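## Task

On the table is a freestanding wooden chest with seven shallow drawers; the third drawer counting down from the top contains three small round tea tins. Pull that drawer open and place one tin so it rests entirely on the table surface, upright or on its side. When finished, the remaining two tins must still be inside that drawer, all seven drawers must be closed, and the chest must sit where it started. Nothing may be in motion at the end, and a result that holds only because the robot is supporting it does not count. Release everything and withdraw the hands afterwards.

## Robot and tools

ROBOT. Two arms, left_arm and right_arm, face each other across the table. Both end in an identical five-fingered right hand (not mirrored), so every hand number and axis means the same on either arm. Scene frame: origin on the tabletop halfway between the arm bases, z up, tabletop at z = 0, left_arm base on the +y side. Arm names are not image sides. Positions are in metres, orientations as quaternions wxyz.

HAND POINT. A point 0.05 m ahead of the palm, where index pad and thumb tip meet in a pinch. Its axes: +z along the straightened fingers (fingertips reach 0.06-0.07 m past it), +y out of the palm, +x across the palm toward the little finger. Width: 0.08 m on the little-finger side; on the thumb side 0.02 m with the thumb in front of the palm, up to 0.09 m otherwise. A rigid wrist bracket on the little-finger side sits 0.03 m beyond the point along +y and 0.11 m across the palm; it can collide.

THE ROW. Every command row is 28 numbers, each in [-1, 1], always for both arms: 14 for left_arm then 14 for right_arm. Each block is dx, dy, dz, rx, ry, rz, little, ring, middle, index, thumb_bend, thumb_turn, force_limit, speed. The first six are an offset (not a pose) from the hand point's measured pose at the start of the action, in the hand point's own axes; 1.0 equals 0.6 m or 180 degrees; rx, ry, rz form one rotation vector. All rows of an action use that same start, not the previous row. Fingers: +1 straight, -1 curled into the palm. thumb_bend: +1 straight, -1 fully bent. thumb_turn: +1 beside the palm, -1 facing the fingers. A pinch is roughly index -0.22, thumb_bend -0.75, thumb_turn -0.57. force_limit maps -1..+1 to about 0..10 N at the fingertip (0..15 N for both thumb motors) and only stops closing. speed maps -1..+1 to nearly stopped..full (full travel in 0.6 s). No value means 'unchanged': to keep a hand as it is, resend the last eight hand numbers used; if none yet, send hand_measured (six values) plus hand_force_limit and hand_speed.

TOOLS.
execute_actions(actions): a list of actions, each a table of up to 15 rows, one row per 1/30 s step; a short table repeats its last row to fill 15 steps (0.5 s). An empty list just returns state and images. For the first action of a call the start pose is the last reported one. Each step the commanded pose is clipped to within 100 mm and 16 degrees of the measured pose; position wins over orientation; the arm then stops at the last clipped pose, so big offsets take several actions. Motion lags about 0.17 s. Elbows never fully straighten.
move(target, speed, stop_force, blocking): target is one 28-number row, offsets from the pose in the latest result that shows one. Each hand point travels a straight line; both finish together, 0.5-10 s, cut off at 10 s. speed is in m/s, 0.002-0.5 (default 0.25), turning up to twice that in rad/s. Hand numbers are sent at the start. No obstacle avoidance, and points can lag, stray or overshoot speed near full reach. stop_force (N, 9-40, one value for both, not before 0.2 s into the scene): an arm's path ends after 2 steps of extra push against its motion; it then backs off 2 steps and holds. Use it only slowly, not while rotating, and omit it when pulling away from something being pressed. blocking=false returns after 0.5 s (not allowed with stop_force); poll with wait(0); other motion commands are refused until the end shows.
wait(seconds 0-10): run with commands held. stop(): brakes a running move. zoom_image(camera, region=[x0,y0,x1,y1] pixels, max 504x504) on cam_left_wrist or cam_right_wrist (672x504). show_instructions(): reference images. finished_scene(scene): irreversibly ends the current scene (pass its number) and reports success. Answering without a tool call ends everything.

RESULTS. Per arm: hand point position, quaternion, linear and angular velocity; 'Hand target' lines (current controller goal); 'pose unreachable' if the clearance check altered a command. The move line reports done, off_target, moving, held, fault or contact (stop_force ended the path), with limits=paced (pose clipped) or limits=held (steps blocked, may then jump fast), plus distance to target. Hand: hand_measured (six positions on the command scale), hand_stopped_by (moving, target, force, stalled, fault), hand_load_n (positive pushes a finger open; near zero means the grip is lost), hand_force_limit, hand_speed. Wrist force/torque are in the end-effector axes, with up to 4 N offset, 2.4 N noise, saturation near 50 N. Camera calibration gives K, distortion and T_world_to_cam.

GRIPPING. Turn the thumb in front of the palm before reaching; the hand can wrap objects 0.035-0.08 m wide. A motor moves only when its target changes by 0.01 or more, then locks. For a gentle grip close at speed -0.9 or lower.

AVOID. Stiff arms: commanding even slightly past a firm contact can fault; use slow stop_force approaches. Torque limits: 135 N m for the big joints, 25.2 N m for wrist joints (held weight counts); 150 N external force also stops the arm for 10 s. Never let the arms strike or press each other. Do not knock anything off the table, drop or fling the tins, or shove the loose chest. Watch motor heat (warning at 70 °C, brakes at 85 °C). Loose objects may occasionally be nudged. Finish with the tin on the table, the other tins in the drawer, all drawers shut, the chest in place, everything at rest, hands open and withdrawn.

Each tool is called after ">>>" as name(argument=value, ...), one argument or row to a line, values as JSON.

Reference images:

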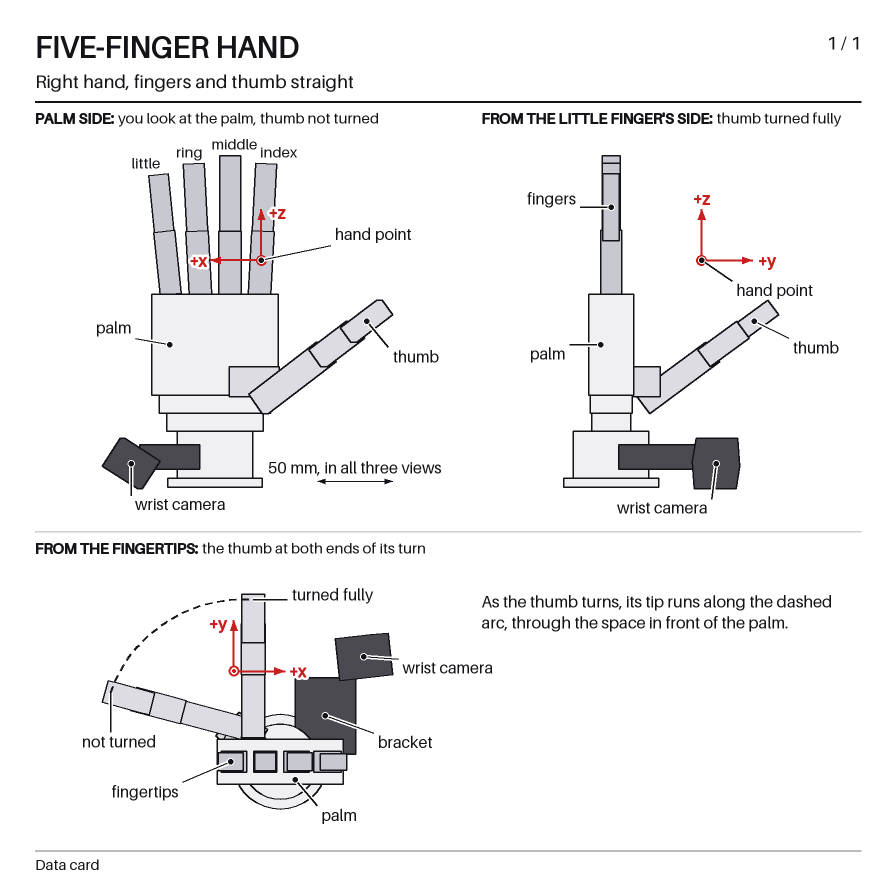

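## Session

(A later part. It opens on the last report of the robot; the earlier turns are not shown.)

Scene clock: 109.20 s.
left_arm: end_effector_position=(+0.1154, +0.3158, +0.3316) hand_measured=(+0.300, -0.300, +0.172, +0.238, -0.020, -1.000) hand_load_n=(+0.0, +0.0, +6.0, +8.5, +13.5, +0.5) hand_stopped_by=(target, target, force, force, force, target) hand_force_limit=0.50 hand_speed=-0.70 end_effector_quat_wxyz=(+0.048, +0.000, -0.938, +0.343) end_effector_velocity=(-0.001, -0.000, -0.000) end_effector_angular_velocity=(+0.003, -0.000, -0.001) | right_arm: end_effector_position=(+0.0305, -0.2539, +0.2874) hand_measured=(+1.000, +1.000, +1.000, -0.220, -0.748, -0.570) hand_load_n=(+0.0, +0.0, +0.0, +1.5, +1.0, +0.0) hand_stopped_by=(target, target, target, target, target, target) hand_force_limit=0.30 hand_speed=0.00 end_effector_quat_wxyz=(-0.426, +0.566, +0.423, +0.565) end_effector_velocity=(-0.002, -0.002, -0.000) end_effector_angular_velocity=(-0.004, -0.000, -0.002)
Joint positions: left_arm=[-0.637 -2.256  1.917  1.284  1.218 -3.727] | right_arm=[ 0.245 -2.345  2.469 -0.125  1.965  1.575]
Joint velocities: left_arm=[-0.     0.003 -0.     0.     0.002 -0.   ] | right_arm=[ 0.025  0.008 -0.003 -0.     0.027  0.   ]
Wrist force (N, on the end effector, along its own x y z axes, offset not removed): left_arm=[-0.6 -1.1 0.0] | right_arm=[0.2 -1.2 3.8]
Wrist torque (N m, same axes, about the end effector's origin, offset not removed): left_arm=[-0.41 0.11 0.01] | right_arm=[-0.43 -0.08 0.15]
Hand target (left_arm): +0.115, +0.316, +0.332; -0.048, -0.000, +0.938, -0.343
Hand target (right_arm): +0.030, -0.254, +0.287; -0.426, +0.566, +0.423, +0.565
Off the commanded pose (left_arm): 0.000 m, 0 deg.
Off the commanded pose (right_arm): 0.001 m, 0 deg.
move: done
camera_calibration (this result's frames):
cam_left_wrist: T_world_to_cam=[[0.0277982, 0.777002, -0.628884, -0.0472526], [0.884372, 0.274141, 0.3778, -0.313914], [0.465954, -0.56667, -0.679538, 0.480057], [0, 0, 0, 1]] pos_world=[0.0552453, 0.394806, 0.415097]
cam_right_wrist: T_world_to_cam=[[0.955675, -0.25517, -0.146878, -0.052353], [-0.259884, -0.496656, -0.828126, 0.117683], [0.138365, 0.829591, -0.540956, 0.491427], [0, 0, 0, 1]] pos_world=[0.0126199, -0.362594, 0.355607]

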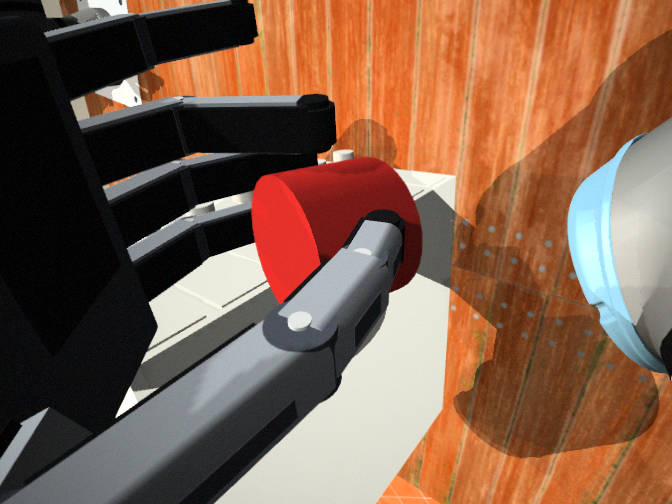

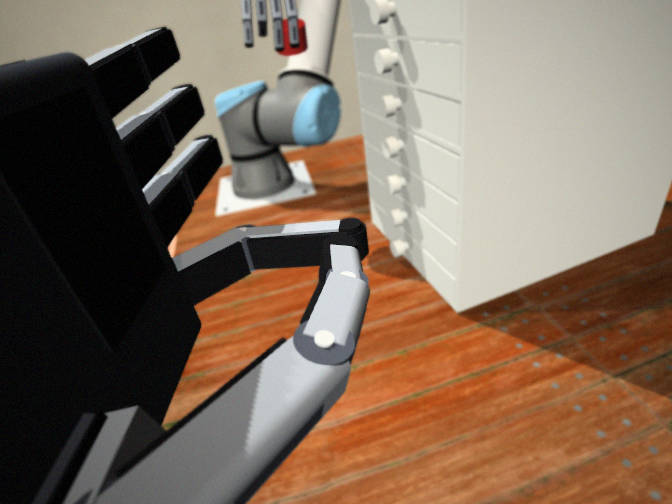

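>>> move(
  target=[0.075,-0.22,0.36,0.033,0,0,0.3,-0.3,-0.4,-0.4,-0.4,-1,0.5,-0.7, 0,0,0,0,0,0,1,1,1,-0.22,-0.75,-0.57,0.3,0],
  speed=0.15,
)

>>> move(
  target=[0,0.26,0.26,0,0,0,0.3,-0.3,-0.4,-0.4,-0.4,-1,0.5,-0.7, 0,0,0,0,0,0,1,1,1,-0.22,-0.75,-0.57,0.3,0],
  speed=0.06,
  stop_force=10,
)

Scene clock: 111.67 s.
left_arm: end_effector_position=(+0.0555, +0.0778, +0.2561) hand_measured=(+0.300, -0.300, +0.172, +0.238, -0.020, -1.000) hand_load_n=(+0.0, +0.0, +6.0, +8.5, +13.5, +0.5) hand_stopped_by=(target, target, force, force, force, target) hand_force_limit=0.50 hand_speed=-0.70 end_effector_quat_wxyz=(+0.047, +0.002, -0.919, +0.391) end_effector_velocity=(-0.001, -0.002, -0.000) end_effector_angular_velocity=(-0.002, +0.001, -0.001) | right_arm: end_effector_position=(+0.0305, -0.2539, +0.2874) hand_measured=(+1.000, +1.000, +1.000, -0.220, -0.748, -0.570) hand_load_n=(+0.0, +0.0, +0.0, +1.5, +1.0, +0.0) hand_stopped_by=(target, target, target, target, target, target) hand_force_limit=0.30 hand_speed=0.00 end_effector_quat_wxyz=(-0.426, +0.566, +0.423, +0.565) end_effector_velocity=(+0.000, -0.000, -0.000) end_effector_angular_velocity=(-0.001, +0.000, -0.001)
Joint positions: left_arm=[-0.281 -1.647  1.75   0.672  1.408 -3.422] | right_arm=[ 0.245 -2.345  2.469 -0.125  1.965  1.575]
Joint velocities: left_arm=[ 0.001  0.005 -0.004 -0.004  0.002  0.001] | right_arm=[0.    0.    0.001 0.    0.001 0.   ]
Wrist force (N, on the end effector, along its own x y z axes, offset not removed): left_arm=[0.3 0.7 0.3] | right_arm=[0.3 -1.5 1.3]
Wrist torque (N m, same axes, about the end effector's origin, offset not removed): left_arm=[-0.10 0.09 0.18] | right_arm=[-0.34 -0.09 0.16]
Hand target (left_arm): +0.055, +0.078, +0.256; -0.047, -0.002, +0.919, -0.391
Hand target (right_arm): +0.031, -0.254, +0.287; -0.426, +0.566, +0.423, +0.565
Off the commanded pose (left_arm): 0.001 m, 0 deg.
Off the commanded pose (right_arm): 0.000 m, 0 deg.
move: done
camera_calibration (this result's frames):
cam_left_wrist: T_world_to_cam=[[0.0191498, 0.708149, -0.705803, 0.117319], [0.882526, 0.319787, 0.344795, -0.162186], [0.469873, -0.629492, -0.618837, 0.310949], [0, 0, 0, 1]] pos_world=[-0.0052192, 0.164526, 0.331152]
cam_right_wrist: T_world_to_cam=[[0.955674, -0.25517, -0.146887, -0.0523501], [-0.259892, -0.496654, -0.828125, 0.117683], [0.138361, 0.829592, -0.540955, 0.491427], [0, 0, 0, 1]] pos_world=[0.01262, -0.362595, 0.355607]

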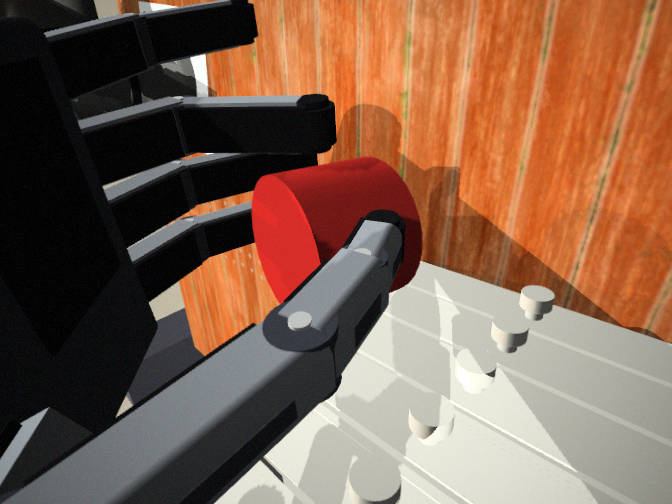

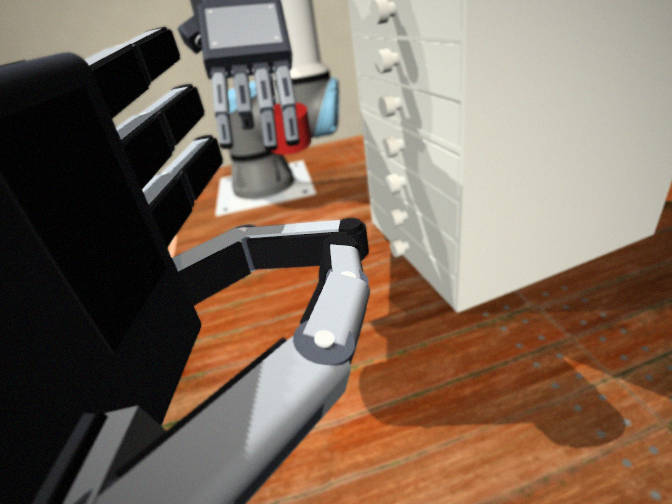

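Scene clock: 115.83 s.
left_arm: end_effector_position=(+0.0359, +0.0744, +0.0367) hand_measured=(+0.300, -0.300, +0.172, +0.238, -0.020, -1.000) hand_load_n=(+0.0, +0.0, +6.0, +8.5, +13.5, +0.5) hand_stopped_by=(target, target, force, force, force, target) hand_force_limit=0.50 hand_speed=-0.70 end_effector_quat_wxyz=(+0.048, +0.002, -0.919, +0.391) end_effector_velocity=(-0.001, -0.001, -0.002) end_effector_angular_velocity=(-0.002, +0.001, -0.000) | right_arm: end_effector_position=(+0.0305, -0.2539, +0.2874) hand_measured=(+1.000, +1.000, +1.000, -0.220, -0.748, -0.570) hand_load_n=(+0.0, +0.0, +0.0, +1.5, +1.0, +0.0) hand_stopped_by=(target, target, target, target, target, target) hand_force_limit=0.30 hand_speed=0.00 end_effector_quat_wxyz=(-0.426, +0.566, +0.423, +0.565) end_effector_velocity=(-0.000, +0.000, +0.000) end_effector_angular_velocity=(+0.001, +0.000, +0.000)
Joint positions: left_arm=[-0.34  -1.419  2.132  0.069  1.366 -3.465] | right_arm=[ 0.245 -2.345  2.469 -0.125  1.965  1.575]
Joint velocities: left_arm=[-0.     0.004  0.001 -0.007  0.    -0.   ] | right_arm=[ 0. -0. -0.  0. -0.  0.]
Wrist force (N, on the end effector, along its own x y z axes, offset not removed): left_arm=[1.0 0.1 0.0] | right_arm=[0.6 -1.5 1.5]
Wrist torque (N m, same axes, about the end effector's origin, offset not removed): left_arm=[-0.16 -0.02 0.24] | right_arm=[-0.27 -0.14 0.19]
Hand target (left_arm): +0.036, +0.074, +0.036; -0.048, -0.002, +0.919, -0.391
Hand target (right_arm): +0.031, -0.254, +0.287; -0.426, +0.566, +0.423, +0.565
Off the commanded pose (left_arm): 0.000 m, 0 deg.
Off the commanded pose (right_arm): 0.000 m, 0 deg.
move: done
camera_calibration (this result's frames):
cam_left_wrist: T_world_to_cam=[[0.0190405, 0.7082, -0.705755, -0.0347742], [0.882582, 0.319759, 0.344678, -0.0680731], [0.469772, -0.62945, -0.618956, 0.182265], [0, 0, 0, 1]] pos_world=[-0.024881, 0.161121, 0.111736]
cam_right_wrist: T_world_to_cam=[[0.955674, -0.25517, -0.146887, -0.0523501], [-0.259892, -0.496654, -0.828125, 0.117683], [0.138361, 0.829592, -0.540956, 0.491427], [0, 0, 0, 1]] pos_world=[0.01262, -0.362595, 0.355607]

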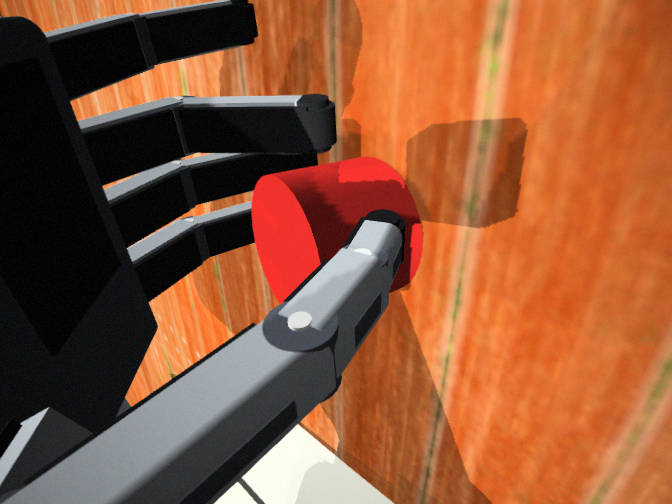

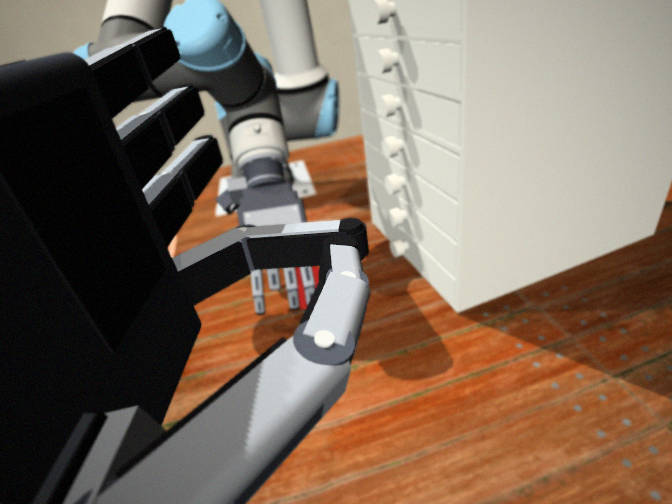

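No contact yet; lower a little more, then release.

>>> move(
  target=[0,0.018,0.018,0,0,0,0.3,-0.3,-0.4,-0.4,-0.4,-1,0.5,-0.7, 0,0,0,0,0,0,1,1,1,-0.22,-0.75,-0.57,0.3,0],
  speed=0.01,
  stop_force=9,
)

>>> move(
  target=[0,0,0,0,0,0,0.3,0.5,0.6,0.6,0.4,-1,0.5,-0.5, 0,0,0,0,0,0,1,1,1,-0.22,-0.75,-0.57,0.3,0],
)

>>> move(
  target=[0,-0.2,-0.2,0,0,0,0.3,0.5,0.6,0.6,0.4,-1,0.5,-0.5, 0,0,0,0,0,0,1,1,1,-0.22,-0.75,-0.57,0.3,0],
  speed=0.1,
)

Scene clock: 116.50 s.
left_arm: end_effector_position=(+0.0357, +0.0745, +0.0351) hand_measured=(+0.300, -0.300, +0.172, +0.238, -0.020, -1.000) hand_load_n=(+0.0, +0.0, +5.5, +8.5, +13.0, +0.0) hand_stopped_by=(target, target, force, force, force, target) hand_force_limit=0.50 hand_speed=-0.70 end_effector_quat_wxyz=(+0.048, +0.002, -0.919, +0.391) end_effector_velocity=(+0.000, +0.000, +0.003) end_effector_angular_velocity=(+0.002, -0.000, +0.000) | right_arm: end_effector_position=(+0.0305, -0.2539, +0.2874) hand_measured=(+1.000, +1.000, +1.000, -0.220, -0.748, -0.570) hand_load_n=(+0.0, +0.0, +0.0, +1.5, +1.0, +0.0) hand_stopped_by=(target, target, target, target, target, target) hand_force_limit=0.30 hand_speed=0.00 end_effector_quat_wxyz=(-0.426, +0.566, +0.423, +0.565) end_effector_velocity=(-0.000, +0.000, +0.000) end_effector_angular_velocity=(+0.001, +0.000, +0.001)
Joint positions: left_arm=[-0.34  -1.416  2.134  0.064  1.366 -3.465] | right_arm=[ 0.245 -2.345  2.469 -0.125  1.965  1.575]
Joint velocities: left_arm=[ 0.    -0.006 -0.004  0.012  0.    -0.   ] | right_arm=[-0.     0.    -0.    -0.    -0.001  0.   ]
Wrist force (N, on the end effector, along its own x y z axes, offset not removed): left_arm=[-0.9 -1.4 0.0] | right_arm=[0.2 -1.9 3.2]
Wrist torque (N m, same axes, about the end effector's origin, offset not removed): left_arm=[-0.38 0.17 -0.01] | right_arm=[-0.51 0.06 0.17]
Hand target (left_arm): +0.036, +0.074, +0.036; -0.048, -0.002, +0.919, -0.391
Hand target (right_arm): +0.031, -0.254, +0.287; -0.426, +0.566, +0.423, +0.565
Off the commanded pose (left_arm): 0.014 m, 0 deg.
Off the commanded pose (right_arm): 0.000 m, 0 deg.
move: contact (left_arm)
camera_calibration (this result's frames):
cam_left_wrist: T_world_to_cam=[[0.0190994, 0.708319, -0.705634, -0.0359672], [0.882554, 0.3197, 0.344805, -0.0673923], [0.469822, -0.629345, -0.619024, 0.181342], [0, 0, 0, 1]] pos_world=[-0.0250344, 0.161149, 0.110113]
cam_right_wrist: T_world_to_cam=[[0.955674, -0.25517, -0.146887, -0.0523501], [-0.259892, -0.496654, -0.828125, 0.117683], [0.138361, 0.829592, -0.540956, 0.491427], [0, 0, 0, 1]] pos_world=[0.0126201, -0.362595, 0.355607]

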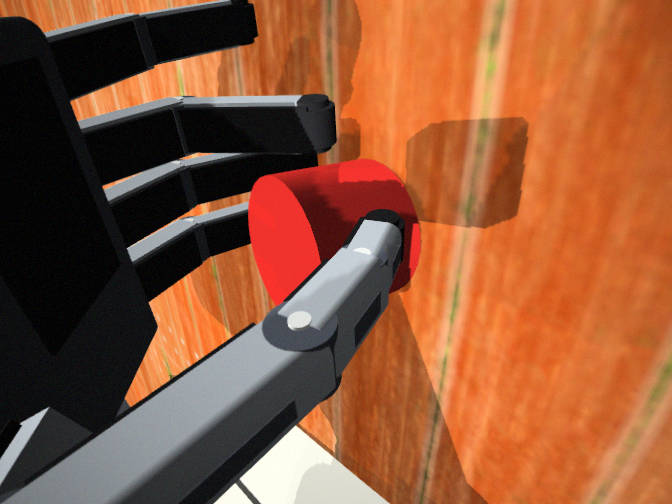

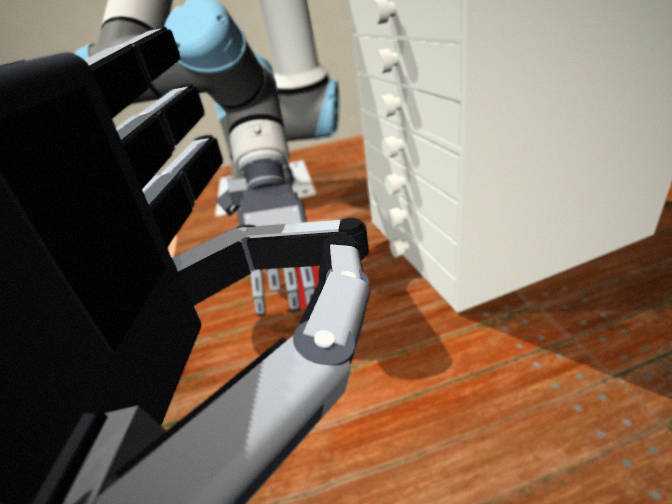

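Scene clock: 117.73 s.
left_arm: end_effector_position=(+0.0357, +0.0745, +0.0351) hand_measured=(+0.300, +0.500, +0.600, +0.600, +0.400, -1.000) hand_load_n=(+0.0, +0.0, +0.0, +0.0, +0.0, +0.0) hand_stopped_by=(target, target, target, target, target, target) hand_force_limit=0.50 hand_speed=-0.50 end_effector_quat_wxyz=(+0.048, +0.002, -0.919, +0.391) end_effector_velocity=(+0.000, +0.000, -0.000) end_effector_angular_velocity=(+0.001, -0.001, +0.000) | right_arm: end_effector_position=(+0.0305, -0.2539, +0.2874) hand_measured=(+1.000, +1.000, +1.000, -0.220, -0.748, -0.570) hand_load_n=(+0.0, +0.0, +0.0, +1.5, +1.0, +0.0) hand_stopped_by=(target, target, target, target, target, target) hand_force_limit=0.30 hand_speed=0.00 end_effector_quat_wxyz=(-0.426, +0.566, +0.423, +0.565) end_effector_velocity=(-0.000, +0.000, +0.000) end_effector_angular_velocity=(+0.000, +0.000, +0.000)
Joint positions: left_arm=[-0.34  -1.416  2.134  0.064  1.366 -3.465] | right_arm=[ 0.245 -2.345  2.469 -0.125  1.965  1.575]
Joint velocities: left_arm=[-0.     0.     0.     0.001 -0.001 -0.   ] | right_arm=[ 0.  0. -0. -0. -0.  0.]
Wrist force (N, on the end effector, along its own x y z axes, offset not removed): left_arm=[0.6 1.0 -0.8] | right_arm=[0.4 -3.3 2.9]
Wrist torque (N m, same axes, about the end effector's origin, offset not removed): left_arm=[0.08 -0.03 0.19] | right_arm=[-0.65 -0.10 0.09]
Hand target (left_arm): +0.036, +0.074, +0.035; -0.048, -0.002, +0.919, -0.391
Hand target (right_arm): +0.031, -0.254, +0.287; -0.426, +0.566, +0.423, +0.565
Off the commanded pose (left_arm): 0.000 m, 0 deg.
Off the commanded pose (right_arm): 0.000 m, 0 deg.
move: done
camera_calibration (this result's frames):
cam_left_wrist: T_world_to_cam=[[0.0190978, 0.708319, -0.705634, -0.0359669], [0.882554, 0.319701, 0.344804, -0.0673932], [0.469823, -0.629345, -0.619024, 0.181342], [0, 0, 0, 1]] pos_world=[-0.0250337, 0.161148, 0.110113]
cam_right_wrist: T_world_to_cam=[[0.955674, -0.25517, -0.146886, -0.0523502], [-0.259892, -0.496654, -0.828125, 0.117683], [0.138361, 0.829592, -0.540956, 0.491427], [0, 0, 0, 1]] pos_world=[0.0126201, -0.362595, 0.355606]

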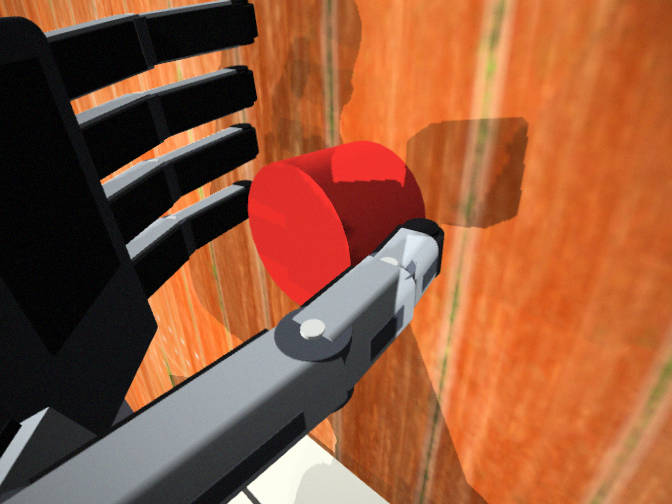

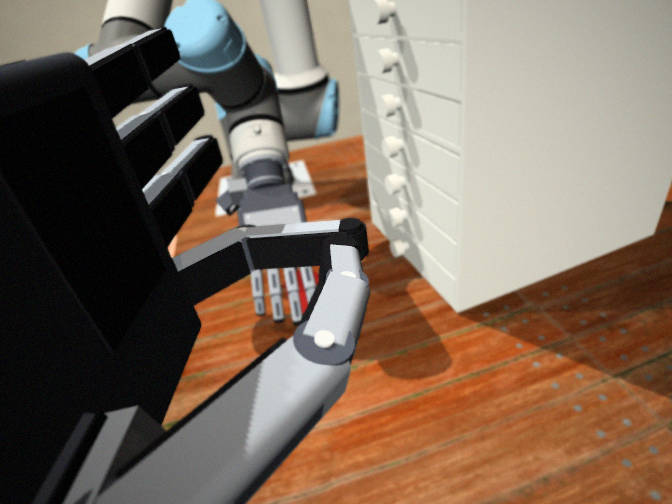

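Scene clock: 119.97 s.
left_arm: end_effector_position=(+0.0508, +0.0771, +0.2038) hand_measured=(+0.300, +0.500, +0.600, +0.600, +0.400, -1.000) hand_load_n=(+0.0, +0.0, +0.0, +0.0, +0.0, +0.0) hand_stopped_by=(target, target, target, target, target, target) hand_force_limit=0.50 hand_speed=-0.50 end_effector_quat_wxyz=(+0.047, +0.002, -0.919, +0.391) end_effector_velocity=(+0.000, +0.000, +0.003) end_effector_angular_velocity=(-0.000, +0.000, +0.001) | right_arm: end_effector_position=(+0.0305, -0.2539, +0.2874) hand_measured=(+1.000, +1.000, +1.000, -0.220, -0.748, -0.570) hand_load_n=(+0.0, +0.0, +0.0, +1.5, +1.0, +0.0) hand_stopped_by=(target, target, target, target, target, target) hand_force_limit=0.30 hand_speed=0.00 end_effector_quat_wxyz=(-0.426, +0.566, +0.423, +0.565) end_effector_velocity=(+0.000, -0.000, -0.000) end_effector_angular_velocity=(+0.000, +0.000, -0.002)
Joint positions: left_arm=[-0.295 -1.624  1.864  0.536  1.398 -3.433] | right_arm=[ 0.245 -2.345  2.469 -0.125  1.965  1.575]
Joint velocities: left_arm=[ 0.001 -0.003 -0.006  0.009 -0.     0.   ] | right_arm=[-0.     0.    -0.    -0.     0.002  0.   ]
Wrist force (N, on the end effector, along its own x y z axes, offset not removed): left_arm=[-0.1 -0.2 0.4] | right_arm=[0.6 -2.4 3.1]
Wrist torque (N m, same axes, about the end effector's origin, offset not removed): left_arm=[-0.19 0.17 0.21] | right_arm=[-0.49 -0.18 0.16]
Hand target (left_arm): +0.051, +0.077, +0.204; -0.047, -0.002, +0.919, -0.391
Hand target (right_arm): +0.031, -0.254, +0.287; -0.426, +0.566, +0.423, +0.565
Off the commanded pose (left_arm): 0.000 m, 0 deg.
Off the commanded pose (right_arm): 0.000 m, 0 deg.
move: done
camera_calibration (this result's frames):
cam_left_wrist: T_world_to_cam=[[0.0191784, 0.70823, -0.705722, 0.0809587], [0.882511, 0.31975, 0.344869, -0.139751], [0.4699, -0.629421, -0.618888, 0.280269], [0, 0, 0, 1]] pos_world=[-0.00991936, 0.163756, 0.278786]
cam_right_wrist: T_world_to_cam=[[0.955674, -0.25517, -0.146887, -0.0523501], [-0.259892, -0.496654, -0.828125, 0.117683], [0.138361, 0.829592, -0.540956, 0.491427], [0, 0, 0, 1]] pos_world=[0.0126201, -0.362595, 0.355607]

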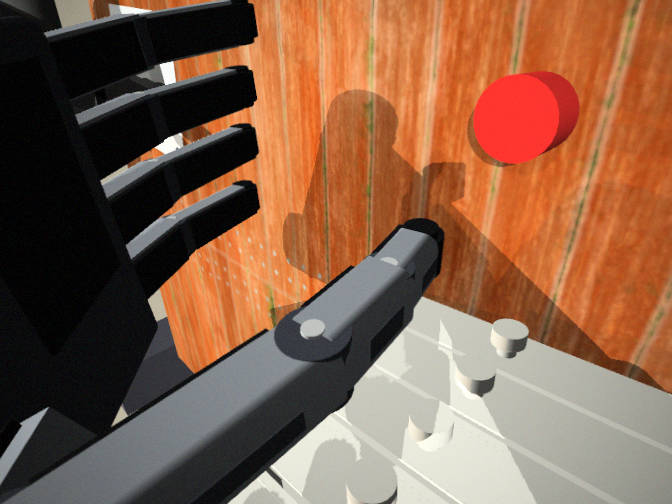

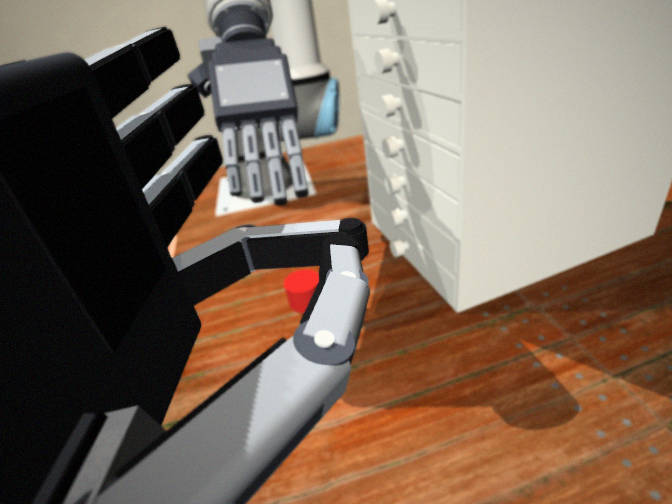

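>>> finished_scene(
  scene=1,
)

The scene is finished: the task was done.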